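# Move green bin to two-arm edge, hook beside it

## Task

Carry the green bin, and no other object, over the benches to the bench edge where two of the arms are mounted. Then set the hook next to that bin, lying flat on the bench surface, with its handle sticking out past that same edge. Every other object must finish resting on the thing it rests on at the start. The result only counts if it stays put with no robot supporting it. At the end, open the grippers and pull the arms away.

## Robot and tools

Setup. Three identical i2rt Big YAM arms, named arm1, arm2 and arm3. Each has six revolute joints, a two-finger gripper and a camera on its wrist (arm1_cam_wrist, arm2_cam_wrist, arm3_cam_wrist). Two fixed cameras, room_a and room_b, watch from the room. The hand reaches roughly 1.0 m from the joint1 axis. With joints 1 and 6 at 0 and the hand level and pointing forward, the wrist camera sits above the hand and views the fingertips. Loose objects may occasionally be nudged by an outside push.

Frames. One shared scene frame: origin on the floor, +z up. The hand point is midway between the fingertips; its z axis runs along the fingers and its y axis is the opening direction. Each arm's foot pose is real but never printed, so hand poses depend on it. The calibration block gives, per camera, K (pixels of a 504x504 image), distortion D and T_world_to_cam (4x4, metres, scene frame to camera). These can be slightly off; wrist camera poses also inherit joint reading errors.

execute_actions. Argument "actions" is a list holding exactly one action or none. An action is an object keyed by robot name ("arm1", "arm2", "arm3"); each robot you include gets {"joints": {...}}. Inside, every value is an absolute target, never an offset: joint1_rad to joint6_rad in radians, gripper_m in metres (fingertip gap). Ranges and done-tolerances: joint1_rad -2.879 to 2.879 (±0.045), rotation about the foot, positive counter-clockwise seen from above, 0 means facing the way the foot faces; joint2_rad 0 to 3.141 (±0.14), shoulder, 0 has the upper arm lying back roughly level, increasing lifts it up then forward; joint3_rad 0 to 3.019 (±0.09), elbow, 0 is fully folded, increasing opens it; joint4_rad -1.692 to 1.57 (±0.055), hand pitch, positive tilts fingers up; joint5_rad -1.57 to 1.57 (±0.03), sideways hand swing, positive toward the arm's right; joint6_rad -2.094 to 2.094 (±0.035), hand roll, positive clockwise viewed from behind; gripper_m 0 to 0.093 (±0.003), grip force about 50 to 62 N per pad, weaker on some. You may name any subset of joints and arms; all named motions start at once and finish independently, and joints run at different speeds, so the hand can sweep a wide path. An action runs at most 15 s. Omitted joints or arms may keep pushing toward earlier targets. Unknown keys or out-of-range numbers make the whole call rejected with nothing moving. "cameras" is an optional list of camera names; omitted, null or ["all"] returns every camera, [] returns none. An empty actions list just reports state and images.

wait: {"seconds": 0 to 10}. Nothing new is commanded; returns state and images like an empty action.

zoom_image: {"camera": name, "region": [x0, y0, x1, y1]} in pixels from the top-left of that camera's most recent full image, at most 504 by 504. Gives a sharper crop.

read_manual: optional "section", only "licences"; returns URDF licence texts, no motion.

finished_scene: {"scene": current scene number}. Closes the scene after the last command has been held; irreversible; reports success. The goal must hold at that moment. Ending a reply without any tool call also ends everything.

Reading results. Each result gives every robot's state (joint_positions etc.) and images in the order listed on the "pictures" line. joint_status tells how each commanded motion ended: "off_target" means it stopped short and may still push; after "contact_stop" or "time_out" the joint holds where it stopped, though a timed-out joint can keep a target no farther than 0.375, 0.375, 0.113, 0.225, 0.075 and 0.3 rad (joints 1 to 6) from its position and go on pushing, shown under on_its_own. "joint command not followed" (often with a "cause:" line) means a self/inter-arm clearance check blocked that arm's joint targets; the gripper part still runs, the joints show "not_followed", and the arm may retry those targets later. on_its_own lists uncommanded behaviour; "held at" is a held target, not the current position. If one call reports a stop, later motion, wait and finished_scene calls in the same reply are skipped. The robot holds your last command while you are composing a reply.

Motor heat. Holding loads warms motors. A MOTOR HOT line appears from 85 °C; at 100 °C an OVER-TEMPERATURE FAULT drops that arm and its gripper until cooled, and unfinished keys show "limit_stop_at_motor_heat" (resend the target afterwards).

Cautions. Do not knock objects off the benches, out of the work area or onto the floor. Never squeeze two robots against each other; hard impacts are also risky, and the clearance check may react late and ignores fingers, gripper housings and wrist cameras. The arms do not halt on contact and can press strongly; to relieve a pushing joint, command its current reported position. A target very near the current position may produce no motion. A joint carrying a load can sag. Avoid drops, slips and slams. Arms act independently, so a stalled arm does not pause the others. Finish with grippers open and arms clear of the bin and hook.

Each tool is called by a JSON object that holds its "api" and its "payload", one argument or row to a line.

## Session

{"api": "execute_actions", "payload": {
  "actions": []
}}

Scene clock: 0.00 s.
Motor temperatures (°C, as the motors report them): arm1=[22 22 25 22 23 23] | arm2=[24 25 25 22 23 25] | arm3=[24 24 22 25 23 23]
arm1.joint_positions: joint1_rad=-0.649 joint2_rad=+0.626 joint3_rad=+1.659 joint4_rad=-1.617 joint5_rad=-0.189 joint6_rad=+0.220 gripper_m=+0.094
arm1.joint_status: not commanded
arm1.hand: x=-0.2201 y=-0.6793 z=+1.3781 quat_wxyz=(-0.379, +0.264, -0.837, -0.292) (m; scene frame)
arm2.joint_positions: joint1_rad=+0.607 joint2_rad=+0.427 joint3_rad=+1.354 joint4_rad=-1.159 joint5_rad=+0.148 joint6_rad=+0.147 gripper_m=+0.094
arm2.joint_status: not commanded
arm2.hand: x=+0.5277 y=-0.6461 z=+1.3783 quat_wxyz=(-0.260, +0.664, -0.409, -0.569) (m; scene frame)
arm3.joint_positions: joint1_rad=+0.036 joint2_rad=+0.321 joint3_rad=+1.424 joint4_rad=-1.365 joint5_rad=+0.206 joint6_rad=+0.314 gripper_m=+0.094
arm3.joint_status: not commanded
arm3.hand: x=-0.3164 y=+1.4980 z=+1.3595 quat_wxyz=(-0.466, -0.645, -0.459, +0.396) (m; scene frame)
pictures: arm1_cam_wrist, arm2_cam_wrist, arm3_cam_wrist, room_a, room_b
Images, in order (width x height): arm1_cam_wrist 504x504, arm2_cam_wrist 504x504, arm3_cam_wrist 504x504, room_a 504x504, room_b 504x504.

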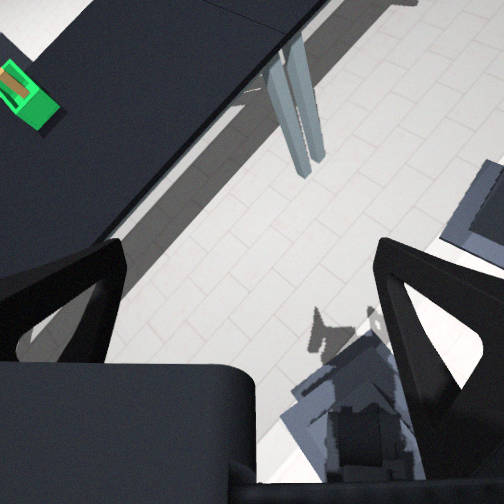

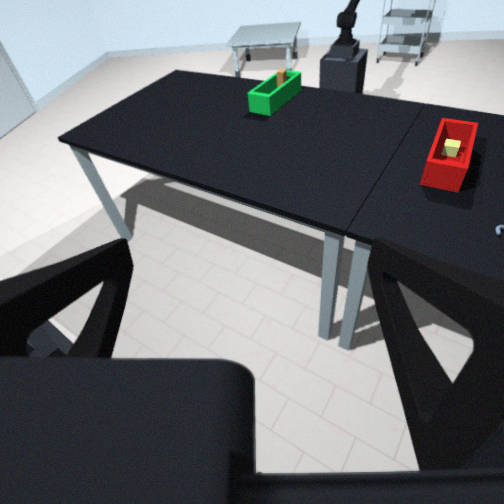

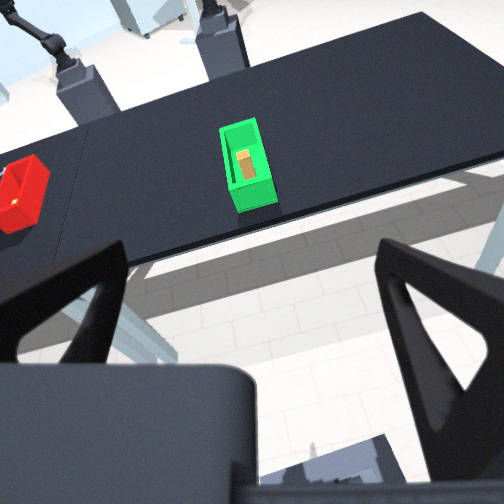

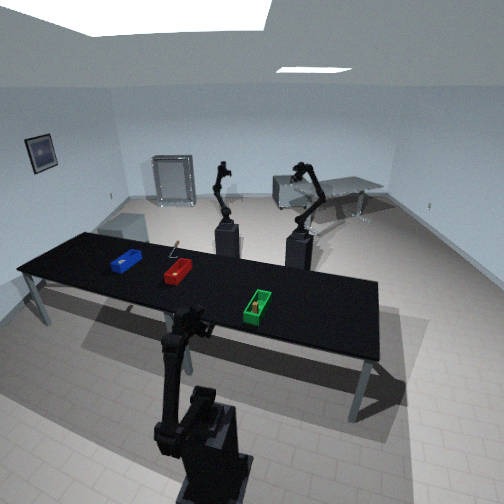

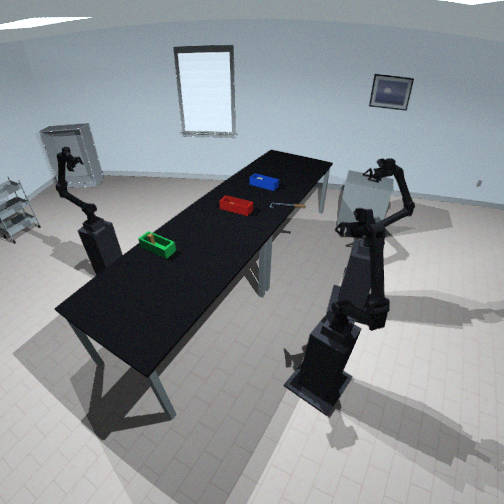

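{"api": "zoom_image", "payload": {
  "camera": "room_b",
  "region": [200, 160, 330, 230]
}}

{"api": "zoom_image", "payload": {
  "camera": "room_b",
  "region": [110, 210, 210, 280]
}}

{"api": "zoom_image", "payload": {
  "camera": "room_a",
  "region": [140, 225, 290, 335]
}}

{"api": "zoom_image", "payload": {
  "camera": "arm3_cam_wrist",
  "region": [190, 100, 310, 230]
}}

Region (200, 160, 330, 230) of room_b's 504x504 image, scaled by 3.877, with more detail than that image has; it fills the top 271 rows of this view, and the rest is white.

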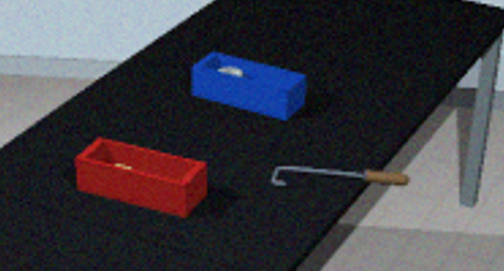

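Region (110, 210, 210, 280) of room_b's 504x504 image, scaled by 5.040, with more detail than that image has; it fills the top 353 rows of this view, and the rest is white.

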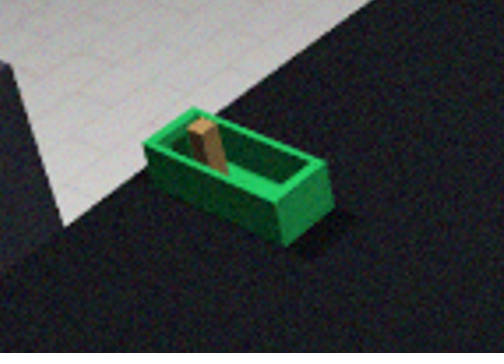

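Region (140, 225, 290, 335) of room_a's 504x504 image, scaled by 3.360, with more detail than that image has; it fills the top 370 rows of this view, and the rest is white.

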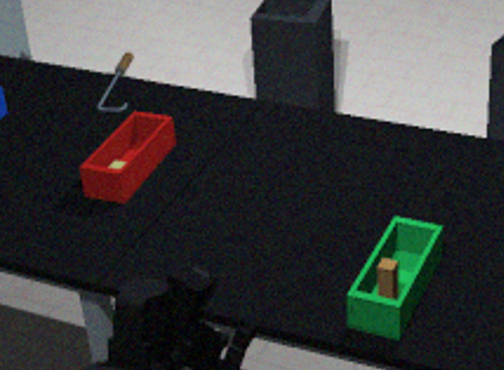

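Region (190, 100, 310, 230) of arm3_cam_wrist's 504x504 image, scaled by 3.877, with more detail than that image has; it fills the left 465 columns of this view, and the rest is white.

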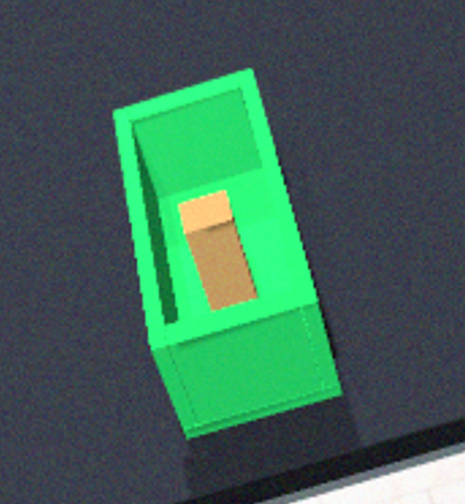

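{"api": "execute_actions", "payload": {
  "actions": [
    {"arm2":{"joints":{"joint1_rad":-0.77,"joint2_rad":2.035,"joint3_rad":0.96,"joint4_rad":1.075,"joint5_rad":-0.894,"joint6_rad":0}},"arm3":{"joints":{"joint1_rad":-0.091,"joint2_rad":1.841,"joint3_rad":0.718,"joint4_rad":1.123,"joint5_rad":0,"joint6_rad":0,"gripper_m":0.07}},"arm1":{"joints":{"joint1_rad":0.185,"joint2_rad":1.841,"joint3_rad":0.718,"joint4_rad":1.123,"joint5_rad":0,"joint6_rad":0}}}
  ]
}}

Scene clock: 117.33 s.
Motor temperatures (°C, as the motors report them): arm1=[22 22 29 22 23 23] | arm2=[24 26 29 23 23 25] | arm3=[24 25 25 25 23 23]
arm1.joint_positions: joint1_rad=+0.191 joint2_rad=+1.845 joint3_rad=+0.711 joint4_rad=+1.103 joint5_rad=+0.000 joint6_rad=+0.011 gripper_m=+0.094
arm1.joint_status: all done
arm1.hand: x=-0.3161 y=-0.2061 z=+0.9020 quat_wxyz=(-0.488, +0.503, -0.510, -0.498) (m; scene frame)
arm2.joint_positions: joint1_rad=-0.776 joint2_rad=+2.031 joint3_rad=+0.959 joint4_rad=+1.050 joint5_rad=-0.891 joint6_rad=+0.012 gripper_m=+0.094
arm2.joint_status: all done
arm2.hand: x=+0.8796 y=-0.2163 z=+0.8757 quat_wxyz=(-0.420, +0.551, -0.448, -0.565) (m; scene frame)
arm3.joint_positions: joint1_rad=-0.080 joint2_rad=+1.835 joint3_rad=+0.715 joint4_rad=+1.096 joint5_rad=+0.003 joint6_rad=+0.009 gripper_m=+0.070
arm3.joint_status: all done
arm3.hand: x=-0.2914 y=+0.9935 z=+0.8946 quat_wxyz=(-0.495, -0.503, -0.510, +0.492) (m; scene frame)
pictures: arm1_cam_wrist, arm2_cam_wrist, arm3_cam_wrist, room_a, room_b
camera_calibration (this result's frames):
arm1_cam_wrist: T_world_to_cam=[[0.999612, -0.0165488, -0.0224122, 0.328773], [-0.0278585, -0.601602, -0.79831, 0.598591], [-0.000272128, 0.798624, -0.60183, 0.832634], [0, 0, 0, 1]] pos_world=[-0.311743, -0.299407, 0.986334]
arm2_cam_wrist: T_world_to_cam=[[0.967343, 0.249699, -0.043555, -0.762926], [0.114026, -0.582163, -0.805037, 0.485483], [-0.226373, 0.773781, -0.591624, 1.00979], [0, 0, 0, 1]] pos_world=[0.911243, -0.308222, 0.955017]
arm3_cam_wrist: T_world_to_cam=[[-0.999988, -0.00220706, 0.00448278, -0.294936], [-0.00490726, 0.602732, -0.797929, 0.118849], [-0.000940841, -0.797941, -0.602735, 1.45631], [0, 0, 0, 1]] pos_world=[-0.292979, 1.08977, 0.973927]
Images, in order (width x height): arm1_cam_wrist 504x504, arm2_cam_wrist 504x504, arm3_cam_wrist 504x504, room_a 504x504, room_b 504x504.

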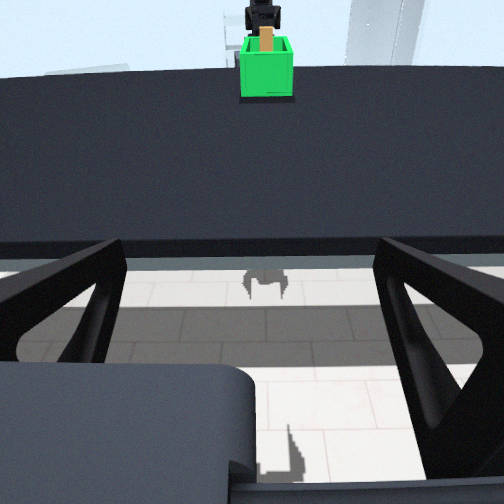

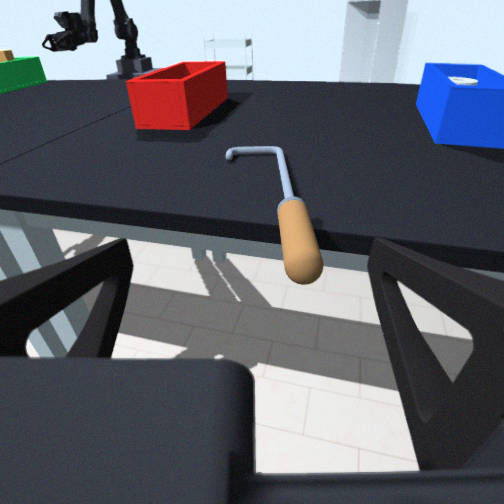

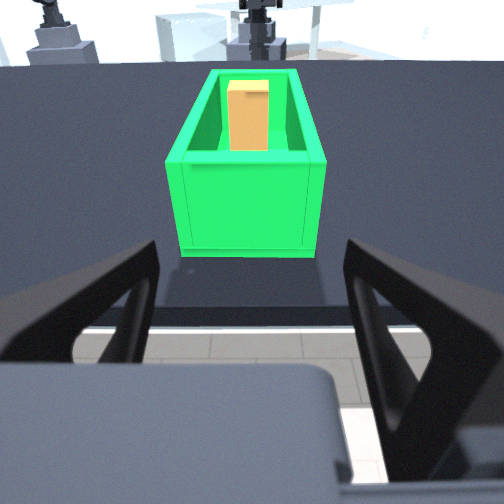

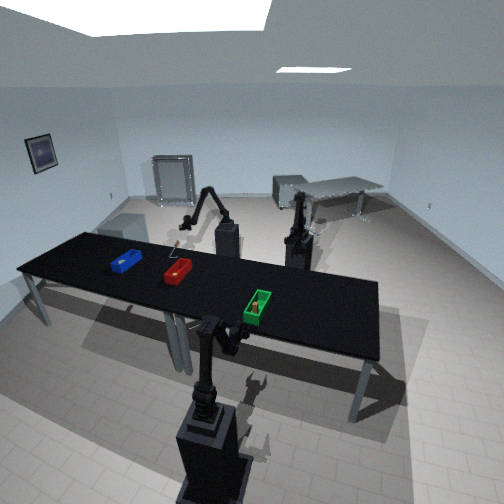

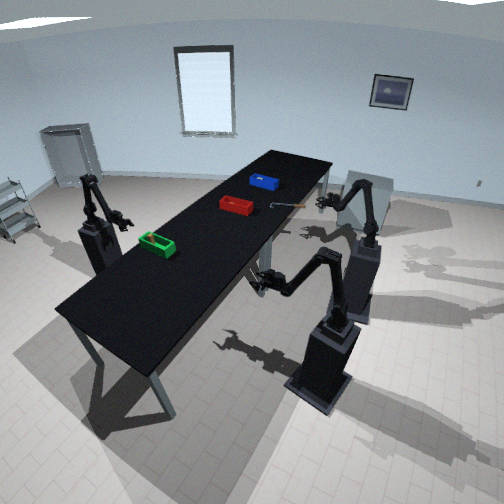

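{"api": "execute_actions", "payload": {
  "actions": [
    {"arm2":{"joints":{"joint1_rad":-0.814,"joint2_rad":2.262,"joint3_rad":1.088,"joint4_rad":1.195,"joint5_rad":-0.938,"joint6_rad":-0.01}},"arm3":{"joints":{"joint2_rad":2.04,"joint3_rad":1.10,"joint4_rad":0.78}}}
  ],
  "cameras": ["arm2_cam_wrist","arm3_cam_wrist","room_b"]
}}

Scene clock: 159.43 s.
Motor temperatures (°C, as the motors report them): arm1=[22 24 28 23 23 23] | arm2=[24 27 28 23 23 25] | arm3=[24 26 25 25 23 23]
arm1.joint_positions: joint1_rad=+0.191 joint2_rad=+1.845 joint3_rad=+0.711 joint4_rad=+1.103 joint5_rad=+0.000 joint6_rad=+0.011 gripper_m=+0.094
arm1.joint_status: not commanded
arm1.hand: x=-0.3161 y=-0.2061 z=+0.9020 quat_wxyz=(-0.488, +0.503, -0.510, -0.498) (m; scene frame)
arm2.joint_positions: joint1_rad=-0.804 joint2_rad=+2.267 joint3_rad=+1.073 joint4_rad=+1.172 joint5_rad=-0.936 joint6_rad=+0.003 gripper_m=+0.094
arm2.joint_status: all done
arm2.hand: x=+0.9012 y=-0.2069 z=+0.7935 quat_wxyz=(-0.418, +0.557, -0.440, -0.567) (m; scene frame)
arm3.joint_positions: joint1_rad=-0.080 joint2_rad=+2.039 joint3_rad=+1.075 joint4_rad=+0.801 joint5_rad=+0.003 joint6_rad=+0.009 gripper_m=+0.070
arm3.joint_status: all done
arm3.hand: x=-0.2904 y=+0.8781 z=+0.8505 quat_wxyz=(-0.459, -0.536, -0.543, +0.457) (m; scene frame)
pictures: arm2_cam_wrist, arm3_cam_wrist, room_b
camera_calibration (this result's frames):
arm2_cam_wrist: T_world_to_cam=[[0.963129, 0.266815, -0.0345203, -0.789584], [0.131058, -0.577353, -0.805908, 0.408719], [-0.234959, 0.771669, -0.591034, 0.9656], [0, 0, 0, 1]] pos_world=[0.933781, -0.298476, 0.872836]
arm3_cam_wrist: T_world_to_cam=[[-0.999981, -0.00123818, 0.00608941, -0.296211], [-0.00518274, 0.706825, -0.70737, -0.0153309], [-0.00342829, -0.707387, -0.706818, 1.34592], [0, 0, 0, 1]] pos_world=[-0.291671, 0.962555, 0.942278]
Images, in order (width x height): arm2_cam_wrist 504x504, arm3_cam_wrist 504x504, room_b 504x504.

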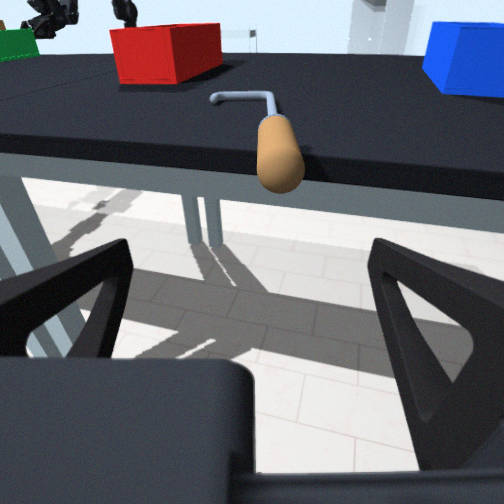

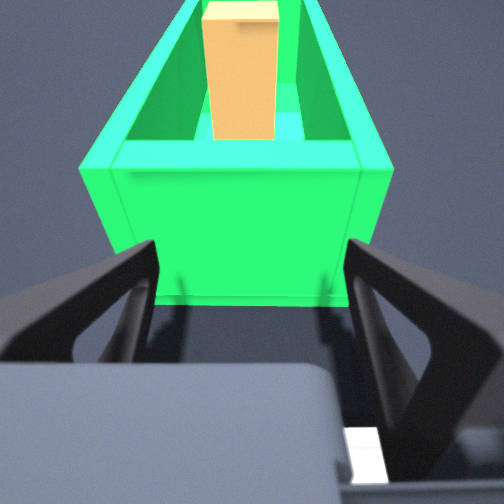

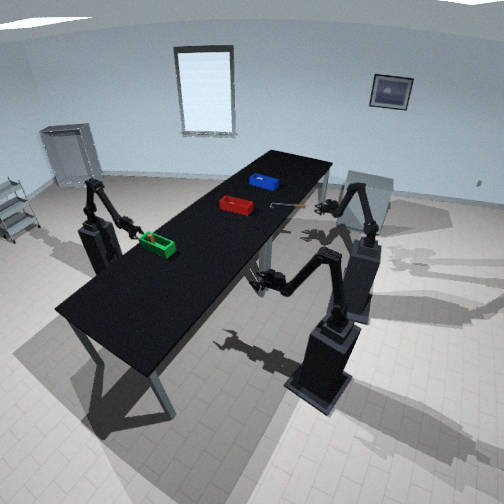

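{"api": "execute_actions", "payload": {
  "actions": [
    {"arm2":{"joints":{"joint1_rad":-0.71,"joint2_rad":2.36,"joint3_rad":1.30,"joint4_rad":1.065,"joint5_rad":-0.828}},"arm3":{"joints":{"joint2_rad":2.15,"joint3_rad":1.30,"joint4_rad":0.67}}}
  ],
  "cameras": ["arm2_cam_wrist","arm3_cam_wrist"]
}}

Scene clock: 184.17 s.
Motor temperatures (°C, as the motors report them): arm1=[22 24 28 23 23 23] | arm2=[24 28 28 23 23 25] | arm3=[24 28 26 25 23 23]
arm1.joint_positions: joint1_rad=+0.191 joint2_rad=+1.845 joint3_rad=+0.711 joint4_rad=+1.103 joint5_rad=+0.000 joint6_rad=+0.011 gripper_m=+0.094
arm1.joint_status: not commanded
arm1.hand: x=-0.3161 y=-0.2061 z=+0.9020 quat_wxyz=(-0.488, +0.503, -0.510, -0.498) (m; scene frame)
arm2.joint_positions: joint1_rad=-0.704 joint2_rad=+2.346 joint3_rad=+1.271 joint4_rad=+1.081 joint5_rad=-0.830 joint6_rad=+0.002 gripper_m=+0.094
arm2.joint_status: all done
arm2.hand: x=+0.8915 y=-0.1256 z=+0.7937 quat_wxyz=(-0.430, +0.555, -0.432, -0.566) (m; scene frame)
arm3.joint_positions: joint1_rad=-0.080 joint2_rad=+2.138 joint3_rad=+1.262 joint4_rad=+0.689 joint5_rad=+0.002 joint6_rad=+0.008 gripper_m=+0.070
arm3.joint_status: all done
arm3.hand: x=-0.2896 y=+0.8233 z=+0.8408 quat_wxyz=(-0.452, -0.541, -0.548, +0.450) (m; scene frame)
pictures: arm2_cam_wrist, arm3_cam_wrist
camera_calibration (this result's frames):
arm2_cam_wrist: T_world_to_cam=[[0.965335, 0.260721, -0.0123711, -0.822258], [0.140949, -0.560592, -0.816009, 0.458429], [-0.219686, 0.785978, -0.577907, 0.878435], [0, 0, 0, 1]] pos_world=[0.922119, -0.219059, 0.871564]
arm3_cam_wrist: T_world_to_cam=[[-0.999976, -0.00228805, 0.00654386, -0.294928], [-0.00617221, 0.723621, -0.69017, -0.0120271], [-0.00315612, -0.690194, -0.723617, 1.30035], [0, 0, 0, 1]] pos_world=[-0.290891, 0.905526, 0.934588]
Images, in order (width x height): arm2_cam_wrist 504x504, arm3_cam_wrist 504x504.

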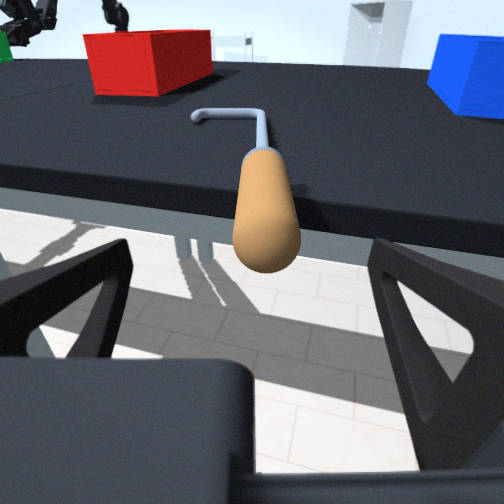

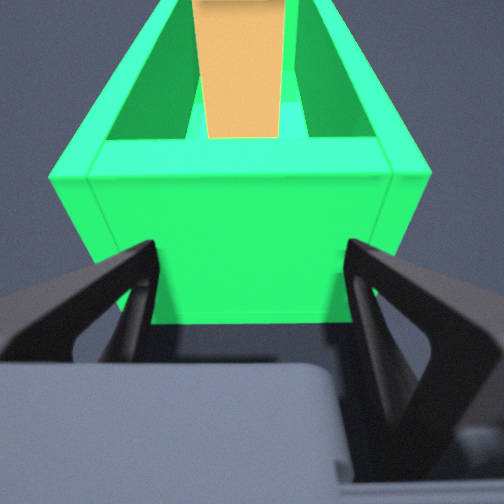

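{"api": "execute_actions", "payload": {
  "actions": [
    {"arm2":{"joints":{"joint1_rad":-0.645,"joint2_rad":2.43,"joint3_rad":1.485,"joint4_rad":0.955,"joint5_rad":-0.75}},"arm3":{"joints":{"joint2_rad":2.26,"joint3_rad":1.53,"joint4_rad":0.55}}}
  ],
  "cameras": ["arm2_cam_wrist","arm3_cam_wrist"]
}}

Scene clock: 192.13 s.
Motor temperatures (°C, as the motors report them): arm1=[22 24 28 23 23 23] | arm2=[24 29 28 23 23 25] | arm3=[24 28 27 25 23 23]
arm1.joint_positions: joint1_rad=+0.191 joint2_rad=+1.845 joint3_rad=+0.711 joint4_rad=+1.103 joint5_rad=+0.000 joint6_rad=+0.011 gripper_m=+0.094
arm1.joint_status: not commanded
arm1.hand: x=-0.3161 y=-0.2061 z=+0.9020 quat_wxyz=(-0.488, +0.503, -0.510, -0.498) (m; scene frame)
arm2.joint_positions: joint1_rad=-0.648 joint2_rad=+2.417 joint3_rad=+1.453 joint4_rad=+0.971 joint5_rad=-0.752 joint6_rad=+0.002 gripper_m=+0.094
arm2.joint_status: all done
arm2.hand: x=+0.8917 y=-0.0628 z=+0.7940 quat_wxyz=(-0.436, +0.550, -0.438, -0.561) (m; scene frame)
arm3.joint_positions: joint1_rad=-0.080 joint2_rad=+2.249 joint3_rad=+1.489 joint4_rad=+0.568 joint5_rad=+0.002 joint6_rad=+0.008 gripper_m=+0.070
arm3.joint_status: all done
arm3.hand: x=-0.2888 y=+0.7613 z=+0.8390 quat_wxyz=(-0.451, -0.542, -0.549, +0.449) (m; scene frame)
pictures: arm2_cam_wrist, arm3_cam_wrist
camera_calibration (this result's frames):
arm2_cam_wrist: T_world_to_cam=[[0.970789, 0.239664, -0.0113723, -0.845798], [0.129287, -0.562445, -0.816665, 0.504629], [-0.202121, 0.791339, -0.577001, 0.813289], [0, 0, 0, 1]] pos_world=[0.920233, -0.157055, 0.871762]
arm3_cam_wrist: T_world_to_cam=[[-0.999976, -0.00225969, 0.00659873, -0.29432], [-0.00617353, 0.727034, -0.686574, 0.0259995], [-0.00324606, -0.686598, -0.72703, 1.25637], [0, 0, 0, 1]] pos_world=[-0.290074, 0.843051, 0.93321]
Images, in order (width x height): arm2_cam_wrist 504x504, arm3_cam_wrist 504x504.

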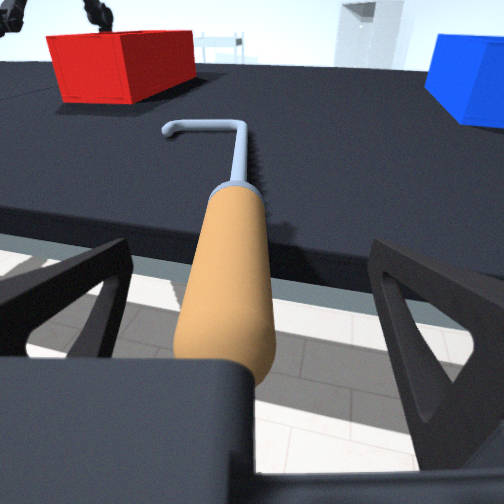

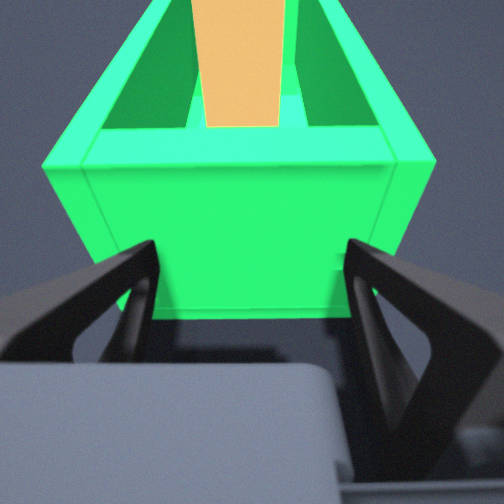

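Good; close the gripper and continue the push.

{"api": "execute_actions", "payload": {
  "actions": [
    {"arm2":{"joints":{"gripper_m":0.0}},"arm3":{"joints":{"joint2_rad":2.40,"joint3_rad":1.82,"joint4_rad":0.40}}}
  ],
  "cameras": ["arm2_cam_wrist","arm3_cam_wrist"]
}}

Scene clock: 198.00 s.
Motor temperatures (°C, as the motors report them): arm1=[22 24 28 23 23 23] | arm2=[24 29 29 23 23 25] | arm3=[24 29 28 25 23 23]
arm1.joint_positions: joint1_rad=+0.191 joint2_rad=+1.845 joint3_rad=+0.711 joint4_rad=+1.103 joint5_rad=+0.000 joint6_rad=+0.011 gripper_m=+0.094
arm1.joint_status: not commanded
arm1.hand: x=-0.3161 y=-0.2061 z=+0.9020 quat_wxyz=(-0.488, +0.503, -0.510, -0.498) (m; scene frame)
arm2.joint_positions: joint1_rad=-0.648 joint2_rad=+2.417 joint3_rad=+1.453 joint4_rad=+0.971 joint5_rad=-0.752 joint6_rad=+0.001 gripper_m=+0.030
arm2.joint_status: gripper_m off_target (ended at +0.030, target +0.000)
arm2.hand: x=+0.8917 y=-0.0628 z=+0.7940 quat_wxyz=(-0.437, +0.551, -0.437, -0.561) (m; scene frame)
arm3.joint_positions: joint1_rad=-0.080 joint2_rad=+2.392 joint3_rad=+1.778 joint4_rad=+0.417 joint5_rad=+0.002 joint6_rad=+0.008 gripper_m=+0.070
arm3.joint_status: all done
arm3.hand: x=-0.2879 y=+0.6933 z=+0.8374 quat_wxyz=(-0.450, -0.543, -0.550, +0.447) (m; scene frame)
pictures: arm2_cam_wrist, arm3_cam_wrist
camera_calibration (this result's frames):
arm2_cam_wrist: T_world_to_cam=[[0.970896, 0.239284, -0.0102322, -0.846888], [0.129971, -0.562279, -0.81667, 0.504034], [-0.201169, 0.791572, -0.577014, 0.812466], [0, 0, 0, 1]] pos_world=[0.920173, -0.157071, 0.871768]
arm3_cam_wrist: T_world_to_cam=[[-0.999975, -0.00223374, 0.0066495, -0.293636], [-0.00617436, 0.730169, -0.683238, 0.0693721], [-0.00332908, -0.683263, -0.730165, 1.20874], [0, 0, 0, 1]] pos_world=[-0.289176, 0.774581, 0.931933]
Images, in order (width x height): arm2_cam_wrist 504x504, arm3_cam_wrist 504x504.

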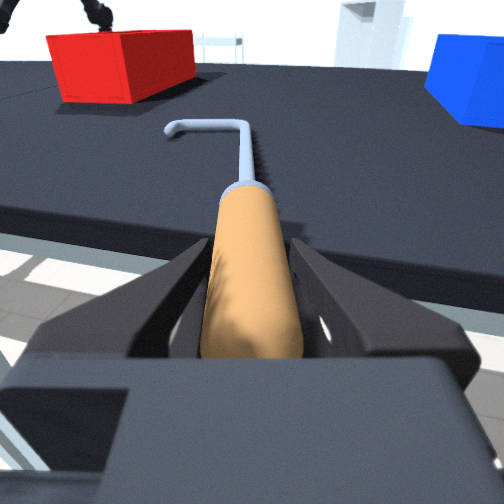

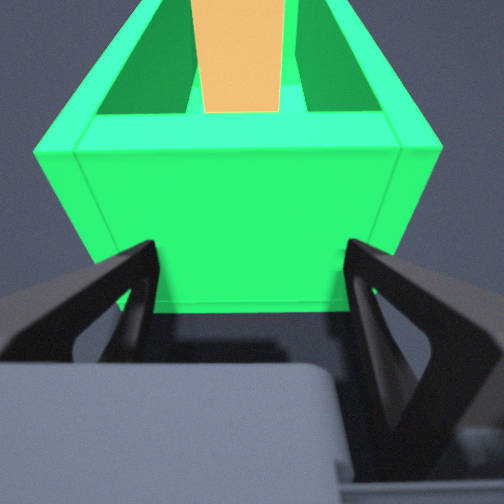

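{"api": "execute_actions", "payload": {
  "actions": [
    {"arm2":{"joints":{"joint2_rad":2.13,"joint4_rad":0.80}},"arm3":{"joints":{"joint2_rad":2.53,"joint3_rad":2.11,"joint4_rad":0.26}}}
  ],
  "cameras": ["arm3_cam_wrist","room_b"]
}}

Scene clock: 215.87 s.
Motor temperatures (°C, as the motors report them): arm1=[22 24 28 23 23 23] | arm2=[24 30 30 23 23 25] | arm3=[24 31 31 25 23 23]
arm1.joint_positions: joint1_rad=+0.191 joint2_rad=+1.845 joint3_rad=+0.711 joint4_rad=+1.103 joint5_rad=+0.000 joint6_rad=+0.011 gripper_m=+0.094
arm1.joint_status: not commanded
arm1.hand: x=-0.3161 y=-0.2061 z=+0.9020 quat_wxyz=(-0.488, +0.503, -0.510, -0.498) (m; scene frame)
arm2.joint_positions: joint1_rad=-0.648 joint2_rad=+2.126 joint3_rad=+1.453 joint4_rad=+0.799 joint5_rad=-0.752 joint6_rad=+0.001 gripper_m=+0.029
arm2.joint_status: all done
arm2.hand: x=+0.8984 y=-0.0562 z=+0.9790 quat_wxyz=(-0.478, +0.543, -0.395, -0.566) (m; scene frame)
arm3.joint_positions: joint1_rad=-0.080 joint2_rad=+2.517 joint3_rad=+2.065 joint4_rad=+0.277 joint5_rad=+0.002 joint6_rad=+0.008 gripper_m=+0.070
arm3.joint_status: all done
arm3.hand: x=-0.2869 y=+0.6374 z=+0.8534 quat_wxyz=(-0.456, -0.538, -0.546, +0.453) (m; scene frame)
pictures: arm3_cam_wrist, room_b
camera_calibration (this result's frames):
arm3_cam_wrist: T_world_to_cam=[[-0.999977, -0.00235903, 0.00640939, -0.292641], [-0.00616704, 0.715142, -0.698952, 0.144103], [-0.00293478, -0.698975, -0.71514, 1.17958], [0, 0, 0, 1]] pos_world=[-0.288284, 0.720751, 0.94616]
Images, in order (width x height): arm3_cam_wrist 504x504, room_b 504x504.

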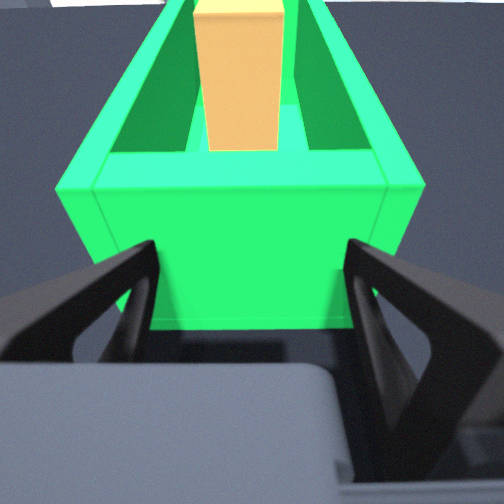

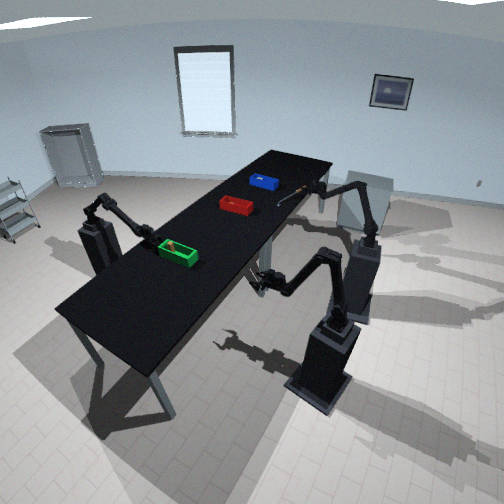

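{"api": "zoom_image", "payload": {
  "camera": "room_b",
  "region": [250, 165, 350, 225]
}}

{"api": "execute_actions", "payload": {
  "actions": [],
  "cameras": ["arm2_cam_wrist","room_a"]
}}

Region (250, 165, 350, 225) of room_b's 504x504 image, scaled by 5.040, with more detail than that image has; it fills the top 302 rows of this view, and the rest is white.

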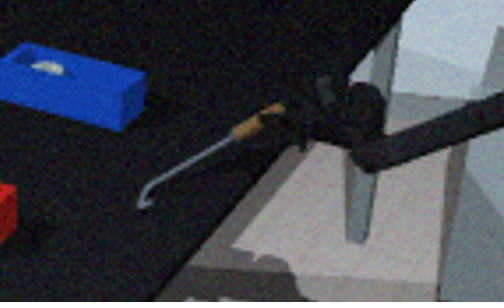

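Scene clock: 220.30 s.
Motor temperatures (°C, as the motors report them): arm1=[22 24 28 23 23 23] | arm2=[24 30 30 23 23 25] | arm3=[24 31 31 25 23 23]
arm1.joint_positions: joint1_rad=+0.191 joint2_rad=+1.845 joint3_rad=+0.711 joint4_rad=+1.103 joint5_rad=+0.000 joint6_rad=+0.011 gripper_m=+0.094
arm1.joint_status: not commanded
arm1.hand: x=-0.3161 y=-0.2061 z=+0.9020 quat_wxyz=(-0.488, +0.503, -0.510, -0.498) (m; scene frame)
arm2.joint_positions: joint1_rad=-0.648 joint2_rad=+2.126 joint3_rad=+1.453 joint4_rad=+0.799 joint5_rad=-0.752 joint6_rad=+0.001 gripper_m=+0.029
arm2.joint_status: all done
arm2.hand: x=+0.8984 y=-0.0562 z=+0.9790 quat_wxyz=(-0.478, +0.543, -0.395, -0.566) (m; scene frame)
arm3.joint_positions: joint1_rad=-0.080 joint2_rad=+2.517 joint3_rad=+2.065 joint4_rad=+0.277 joint5_rad=+0.002 joint6_rad=+0.008 gripper_m=+0.070
arm3.joint_status: all done
arm3.hand: x=-0.2869 y=+0.6374 z=+0.8534 quat_wxyz=(-0.456, -0.538, -0.546, +0.453) (m; scene frame)
pictures: arm2_cam_wrist, room_a
camera_calibration (this result's frames):
arm2_cam_wrist: T_world_to_cam=[[0.969487, 0.234472, 0.0715344, -0.932085], [0.178538, -0.47539, -0.861469, 0.66305], [-0.167983, 0.847955, -0.502747, 0.816004], [0, 0, 0, 1]] pos_world=[0.92234, -0.15818, 1.04812]
Images, in order (width x height): arm2_cam_wrist 504x504, room_a 504x504.

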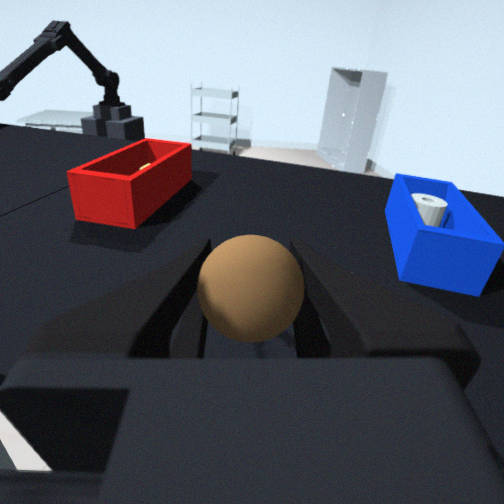

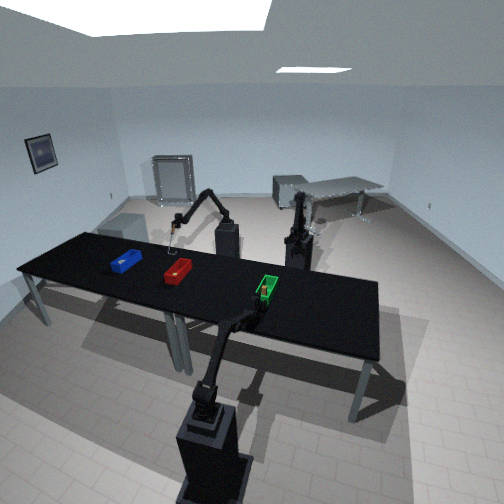

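{"api": "execute_actions", "payload": {
  "actions": [
    {"arm2":{"joints":{"joint1_rad":-0.135,"joint2_rad":1.95,"joint3_rad":1.105,"joint4_rad":0.86,"joint5_rad":0}},"arm3":{"joints":{"joint2_rad":2.70,"joint3_rad":2.45,"joint4_rad":0.09}}}
  ],
  "cameras": ["arm2_cam_wrist","arm3_cam_wrist","room_b"]
}}

Scene clock: 248.67 s.
Motor temperatures (°C, as the motors report them): arm1=[22 25 29 23 23 23] | arm2=[24 30 31 23 23 25] | arm3=[24 33 33 25 23 23]
arm1.joint_positions: joint1_rad=+0.191 joint2_rad=+1.845 joint3_rad=+0.711 joint4_rad=+1.103 joint5_rad=+0.000 joint6_rad=+0.011 gripper_m=+0.094
arm1.joint_status: not commanded
arm1.hand: x=-0.3161 y=-0.2061 z=+0.9020 quat_wxyz=(-0.488, +0.503, -0.510, -0.498) (m; scene frame)
arm2.joint_positions: joint1_rad=-0.135 joint2_rad=+1.960 joint3_rad=+1.099 joint4_rad=+0.834 joint5_rad=-0.001 joint6_rad=-0.006 gripper_m=+0.029
arm2.joint_status: all done
arm2.hand: x=+0.6193 y=-0.0660 z=+0.9389 quat_wxyz=(-0.492, +0.504, -0.508, -0.496) (m; scene frame)
arm3.joint_positions: joint1_rad=-0.080 joint2_rad=+2.692 joint3_rad=+2.403 joint4_rad=+0.106 joint5_rad=+0.002 joint6_rad=+0.008 gripper_m=+0.070
arm3.joint_status: all done
arm3.hand: x=-0.2864 y=+0.5917 z=+0.8464 quat_wxyz=(-0.453, -0.540, -0.548, +0.451) (m; scene frame)
pictures: arm2_cam_wrist, arm3_cam_wrist, room_b
camera_calibration (this result's frames):
arm2_cam_wrist: T_world_to_cam=[[0.99995, 0.00373102, -0.00926389, -0.614604], [-0.00511853, -0.605042, -0.796177, 0.71749], [-0.0085756, 0.796184, -0.604993, 0.751084], [0, 0, 0, 1]] pos_world=[0.624687, -0.161596, 1.01996]
arm3_cam_wrist: T_world_to_cam=[[-0.999976, -0.00231006, 0.00650174, -0.292287], [-0.00617088, 0.720983, -0.692926, 0.163386], [-0.00308695, -0.692949, -0.72098, 1.14397], [0, 0, 0, 1]] pos_world=[-0.28774, 0.674237, 0.939891]
Images, in order (width x height): arm2_cam_wrist 504x504, arm3_cam_wrist 504x504, room_b 504x504.

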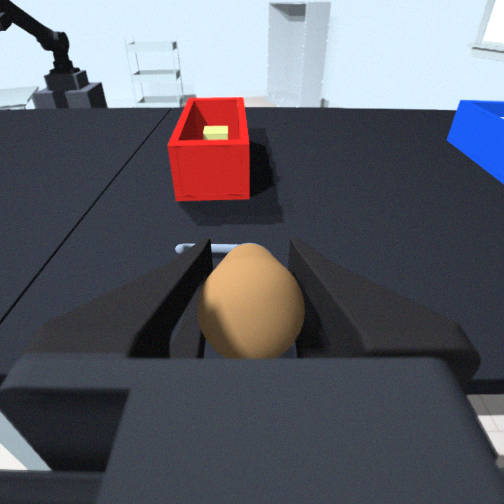

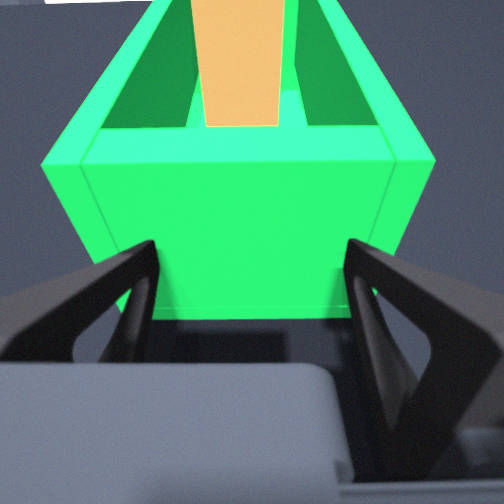

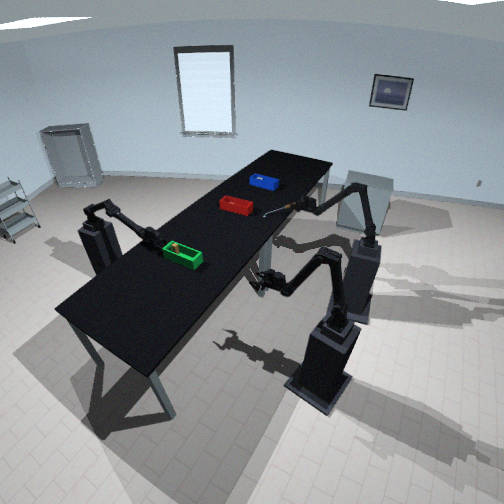

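{"api": "execute_actions", "payload": {
  "actions": [
    {"arm2":{"joints":{"joint1_rad":0.60,"joint2_rad":2.28,"joint3_rad":1.66,"joint4_rad":0.64,"joint5_rad":0.737}},"arm3":{"joints":{"joint2_rad":2.2,"joint3_rad":1.9,"joint4_rad":0.2}},"arm1":{"joints":{"joint6_rad":1.571}}}
  ],
  "cameras": ["arm2_cam_wrist","room_b"]
}}

Scene clock: 265.70 s.
Motor temperatures (°C, as the motors report them): arm1=[22 25 29 23 23 23] | arm2=[24 31 31 23 23 25] | arm3=[24 34 34 25 23 23]
arm1.joint_positions: joint1_rad=+0.191 joint2_rad=+1.845 joint3_rad=+0.711 joint4_rad=+1.103 joint5_rad=+0.000 joint6_rad=+1.559 gripper_m=+0.094
arm1.joint_status: all done
arm1.hand: x=-0.3161 y=-0.2061 z=+0.9020 quat_wxyz=(-0.001, +0.003, -0.716, -0.698) (m; scene frame)
arm2.joint_positions: joint1_rad=+0.585 joint2_rad=+2.309 joint3_rad=+1.613 joint4_rad=+0.638 joint5_rad=+0.739 joint6_rad=-0.006 gripper_m=+0.030
arm2.joint_status: all done
arm2.hand: x=+0.1648 y=-0.0948 z=+0.8944 quat_wxyz=(-0.502, +0.512, -0.508, -0.477) (m; scene frame)
arm3.joint_positions: joint1_rad=-0.080 joint2_rad=+2.187 joint3_rad=+1.901 joint4_rad=+0.188 joint5_rad=+0.002 joint6_rad=+0.008 gripper_m=+0.070
arm3.joint_status: all done
arm3.hand: x=-0.2853 y=+0.6846 z=+1.0347 quat_wxyz=(-0.476, -0.520, -0.528, +0.473) (m; scene frame)
pictures: arm2_cam_wrist, room_b
camera_calibration (this result's frames):
arm2_cam_wrist: T_world_to_cam=[[0.999436, -0.0160249, 0.0295021, -0.19688], [0.0132557, -0.618992, -0.785285, 0.648278], [0.0308457, 0.785234, -0.618431, 0.747719], [0, 0, 0, 1]] pos_world=[0.165112, -0.18901, 0.977304]
Images, in order (width x height): arm2_cam_wrist 504x504, room_b 504x504.

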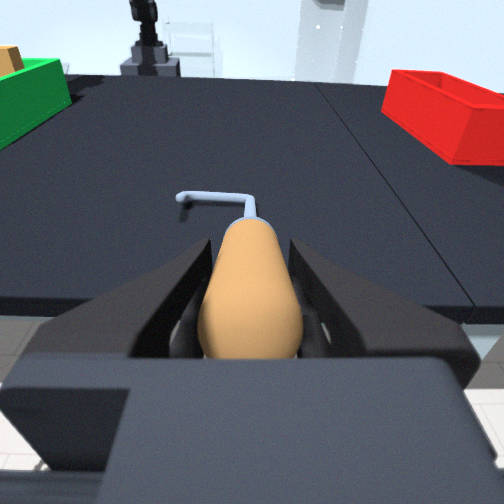

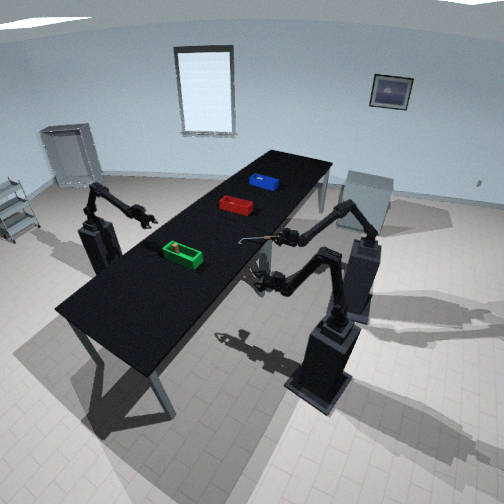

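{"api": "execute_actions", "payload": {
  "actions": [
    {"arm2":{"joints":{"joint2_rad":2.57,"joint3_rad":1.89,"joint4_rad":0.745}},"arm3":{"joints":{"joint2_rad":1.75,"joint3_rad":1.3}}}
  ],
  "cameras": ["arm2_cam_wrist","room_b"]
}}

Scene clock: 274.33 s.
Motor temperatures (°C, as the motors report them): arm1=[22 25 29 23 23 23] | arm2=[24 32 32 23 23 25] | arm3=[24 34 33 25 23 23]
arm1.joint_positions: joint1_rad=+0.191 joint2_rad=+1.845 joint3_rad=+0.711 joint4_rad=+1.103 joint5_rad=+0.000 joint6_rad=+1.559 gripper_m=+0.094
arm1.joint_status: not commanded
arm1.hand: x=-0.3161 y=-0.2061 z=+0.9020 quat_wxyz=(-0.001, +0.003, -0.716, -0.698) (m; scene frame)
arm2.joint_positions: joint1_rad=+0.588 joint2_rad=+2.582 joint3_rad=+1.841 joint4_rad=+0.719 joint5_rad=+0.735 joint6_rad=-0.006 gripper_m=+0.030
arm2.joint_status: all done
arm2.hand: x=+0.1334 y=-0.0656 z=+0.7977 quat_wxyz=(-0.501, +0.502, -0.505, -0.491) (m; scene frame)
arm3.joint_positions: joint1_rad=-0.080 joint2_rad=+1.743 joint3_rad=+1.302 joint4_rad=+0.188 joint5_rad=+0.002 joint6_rad=+0.008 gripper_m=+0.070
arm3.joint_status: all done
arm3.hand: x=-0.2876 y=+0.8548 z=+1.0333 quat_wxyz=(-0.433, -0.556, -0.563, +0.432) (m; scene frame)
pictures: arm2_cam_wrist, room_b
camera_calibration (this result's frames):
arm2_cam_wrist: T_world_to_cam=[[0.999937, -0.00957608, 0.00592213, -0.143031], [-0.000980244, -0.598018, -0.801482, 0.607042], [0.0112166, 0.801426, -0.597989, 0.653255], [0, 0, 0, 1]] pos_world=[0.13629, -0.161883, 0.878019]
Images, in order (width x height): arm2_cam_wrist 504x504, room_b 504x504.

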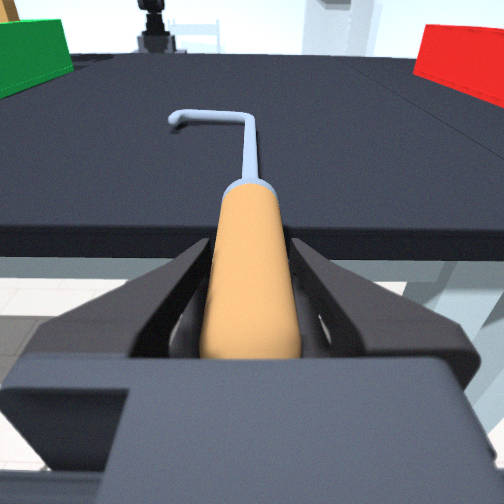

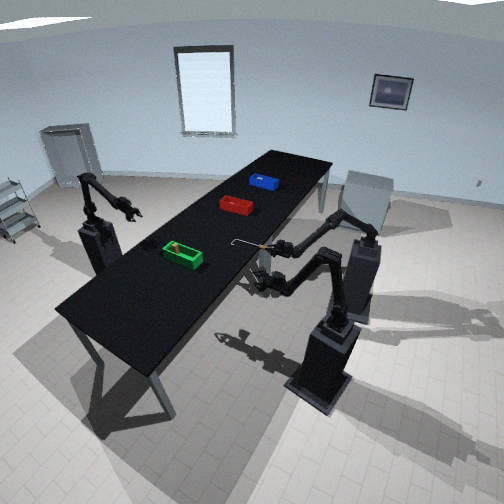

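{"api": "execute_actions", "payload": {
  "actions": [
    {"arm2":{"joints":{"gripper_m":0.093}}}
  ],
  "cameras": []
}}

{"api": "execute_actions", "payload": {
  "actions": [
    {"arm2":{"joints":{"joint2_rad":2.2}}}
  ],
  "cameras": ["room_b"]
}}

Scene clock: 280.17 s.
Motor temperatures (°C, as the motors report them): arm1=[22 25 29 23 23 23] | arm2=[24 32 32 23 23 25] | arm3=[24 33 32 25 23 23]
arm1.joint_positions: joint1_rad=+0.191 joint2_rad=+1.845 joint3_rad=+0.711 joint4_rad=+1.103 joint5_rad=+0.000 joint6_rad=+1.559 gripper_m=+0.094
arm1.joint_status: not commanded
arm1.hand: x=-0.3161 y=-0.2061 z=+0.9020 quat_wxyz=(-0.001, +0.003, -0.716, -0.698) (m; scene frame)
arm2.joint_positions: joint1_rad=+0.588 joint2_rad=+2.582 joint3_rad=+1.843 joint4_rad=+0.720 joint5_rad=+0.735 joint6_rad=-0.006 gripper_m=+0.093
arm2.joint_status: all done
arm2.hand: x=+0.1331 y=-0.0652 z=+0.7989 quat_wxyz=(-0.501, +0.501, -0.505, -0.492) (m; scene frame)
arm3.joint_positions: joint1_rad=-0.080 joint2_rad=+1.743 joint3_rad=+1.302 joint4_rad=+0.188 joint5_rad=+0.002 joint6_rad=+0.008 gripper_m=+0.070
arm3.joint_status: not commanded
arm3.hand: x=-0.2876 y=+0.8548 z=+1.0333 quat_wxyz=(-0.433, -0.556, -0.563, +0.432) (m; scene frame)
pictures: none
No camera images: the call's "cameras" was empty. Leave "cameras" out to get every camera's image.

Scene clock: 281.90 s.
Motor temperatures (°C, as the motors report them): arm1=[22 25 29 23 23 23] | arm2=[24 32 32 23 23 25] | arm3=[24 33 32 25 23 23]
arm1.joint_positions: joint1_rad=+0.191 joint2_rad=+1.845 joint3_rad=+0.711 joint4_rad=+1.103 joint5_rad=+0.000 joint6_rad=+1.559 gripper_m=+0.094
arm1.joint_status: not commanded
arm1.hand: x=-0.3161 y=-0.2061 z=+0.9020 quat_wxyz=(-0.001, +0.003, -0.716, -0.698) (m; scene frame)
arm2.joint_positions: joint1_rad=+0.588 joint2_rad=+2.192 joint3_rad=+1.886 joint4_rad=+0.741 joint5_rad=+0.735 joint6_rad=-0.006 gripper_m=+0.093
arm2.joint_status: all done
arm2.hand: x=+0.1501 y=-0.0795 z=+1.1551 quat_wxyz=(-0.499, +0.329, -0.485, -0.639) (m; scene frame)
arm3.joint_positions: joint1_rad=-0.080 joint2_rad=+1.743 joint3_rad=+1.302 joint4_rad=+0.188 joint5_rad=+0.002 joint6_rad=+0.008 gripper_m=+0.070
arm3.joint_status: not commanded
arm3.hand: x=-0.2876 y=+0.8548 z=+1.0333 quat_wxyz=(-0.433, -0.556, -0.563, +0.432) (m; scene frame)
pictures: room_b
Images, in order (width x height): room_b 504x504.

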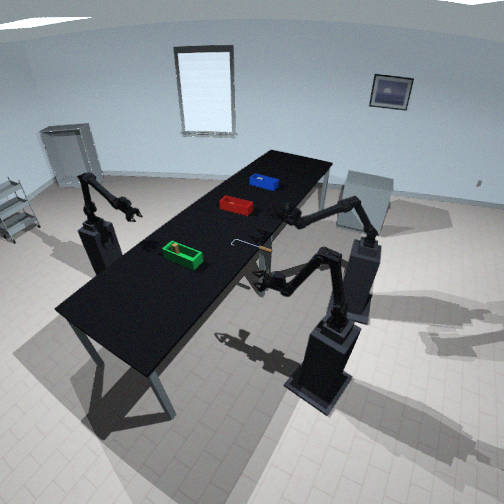

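{"api": "execute_actions", "payload": {
  "actions": [
    {"arm2":{"joints":{"joint1_rad":-0.2,"joint2_rad":1.6,"joint3_rad":1.3,"joint4_rad":0,"joint5_rad":0}},"arm1":{"joints":{"joint1_rad":-0.59,"joint2_rad":2.39,"joint3_rad":1.455,"joint4_rad":0.96,"joint5_rad":-0.775}}}
  ],
  "cameras": ["arm1_cam_wrist","room_b"]
}}

Scene clock: 300.33 s.
Motor temperatures (°C, as the motors report them): arm1=[22 25 29 23 23 23] | arm2=[24 32 32 23 23 25] | arm3=[24 32 31 25 23 23]
arm1.joint_positions: joint1_rad=-0.589 joint2_rad=+2.403 joint3_rad=+1.420 joint4_rad=+0.961 joint5_rad=-0.772 joint6_rad=+1.560 gripper_m=+0.094
arm1.joint_status: all done
arm1.hand: x=+0.1301 y=-0.1802 z=+0.7895 quat_wxyz=(+0.002, -0.006, -0.711, -0.703) (m; scene frame)
arm2.joint_positions: joint1_rad=-0.212 joint2_rad=+1.581 joint3_rad=+1.302 joint4_rad=+0.016 joint5_rad=+0.003 joint6_rad=-0.006 gripper_m=+0.093
arm2.joint_status: all done
arm2.hand: x=+0.6763 y=-0.0937 z=+1.1185 quat_wxyz=(-0.445, +0.536, -0.584, -0.416) (m; scene frame)
arm3.joint_positions: joint1_rad=-0.080 joint2_rad=+1.743 joint3_rad=+1.302 joint4_rad=+0.188 joint5_rad=+0.002 joint6_rad=+0.008 gripper_m=+0.070
arm3.joint_status: not commanded
arm3.hand: x=-0.2876 y=+0.8548 z=+1.0333 quat_wxyz=(-0.433, -0.556, -0.563, +0.432) (m; scene frame)
pictures: arm1_cam_wrist, room_b
camera_calibration (this result's frames):
arm1_cam_wrist: T_world_to_cam=[[-0.016225, -0.0299355, -0.99942, 0.781752], [-0.817156, -0.575608, 0.0305072, -0.0101487], [-0.576188, 0.817178, -0.0151227, 0.359365], [0, 0, 0, 1]] pos_world=[0.211452, -0.276104, 0.787042]
Images, in order (width x height): arm1_cam_wrist 504x504, room_b 504x504.

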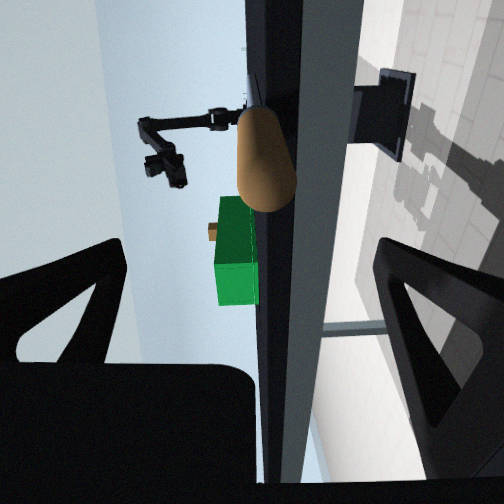

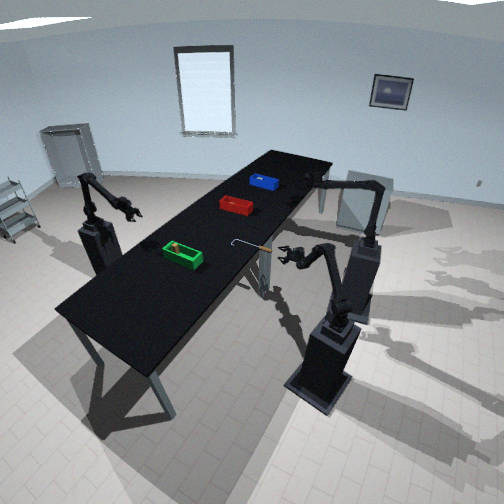

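{"api": "execute_actions", "payload": {
  "actions": [
    {"arm1":{"joints":{"joint1_rad":-0.541,"joint2_rad":2.505,"joint3_rad":1.648,"joint4_rad":0.88,"joint5_rad":-0.726}}}
  ],
  "cameras": ["arm1_cam_wrist"]
}}

Scene clock: 314.67 s.
Motor temperatures (°C, as the motors report them): arm1=[22 27 30 23 23 23] | arm2=[24 31 32 23 23 25] | arm3=[24 32 31 25 23 23]
arm1.joint_positions: joint1_rad=-0.543 joint2_rad=+2.515 joint3_rad=+1.598 joint4_rad=+0.883 joint5_rad=-0.729 joint6_rad=+1.560 gripper_m=+0.094
arm1.joint_status: all done
arm1.hand: x=+0.1352 y=-0.1290 z=+0.7638 quat_wxyz=(+0.006, -0.007, -0.715, -0.700) (m; scene frame)
arm2.joint_positions: joint1_rad=-0.212 joint2_rad=+1.581 joint3_rad=+1.302 joint4_rad=+0.016 joint5_rad=+0.003 joint6_rad=-0.006 gripper_m=+0.093
arm2.joint_status: not commanded
arm2.hand: x=+0.6763 y=-0.0937 z=+1.1185 quat_wxyz=(-0.445, +0.536, -0.584, -0.416) (m; scene frame)
arm3.joint_positions: joint1_rad=-0.080 joint2_rad=+1.743 joint3_rad=+1.302 joint4_rad=+0.188 joint5_rad=+0.002 joint6_rad=+0.008 gripper_m=+0.070
arm3.joint_status: not commanded
arm3.hand: x=-0.2876 y=+0.8548 z=+1.0333 quat_wxyz=(-0.433, -0.556, -0.563, +0.432) (m; scene frame)
pictures: arm1_cam_wrist
camera_calibration (this result's frames):
arm1_cam_wrist: T_world_to_cam=[[-0.0235795, -0.0396807, -0.998934, 0.757042], [-0.814846, -0.578139, 0.0421996, 0.0147341], [-0.579198, 0.814973, -0.0187014, 0.322979], [0, 0, 0, 1]] pos_world=[0.216925, -0.224661, 0.761654]
Images, in order (width x height): arm1_cam_wrist 504x504.

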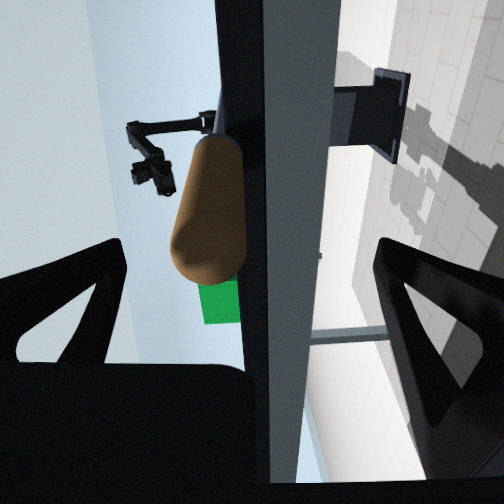

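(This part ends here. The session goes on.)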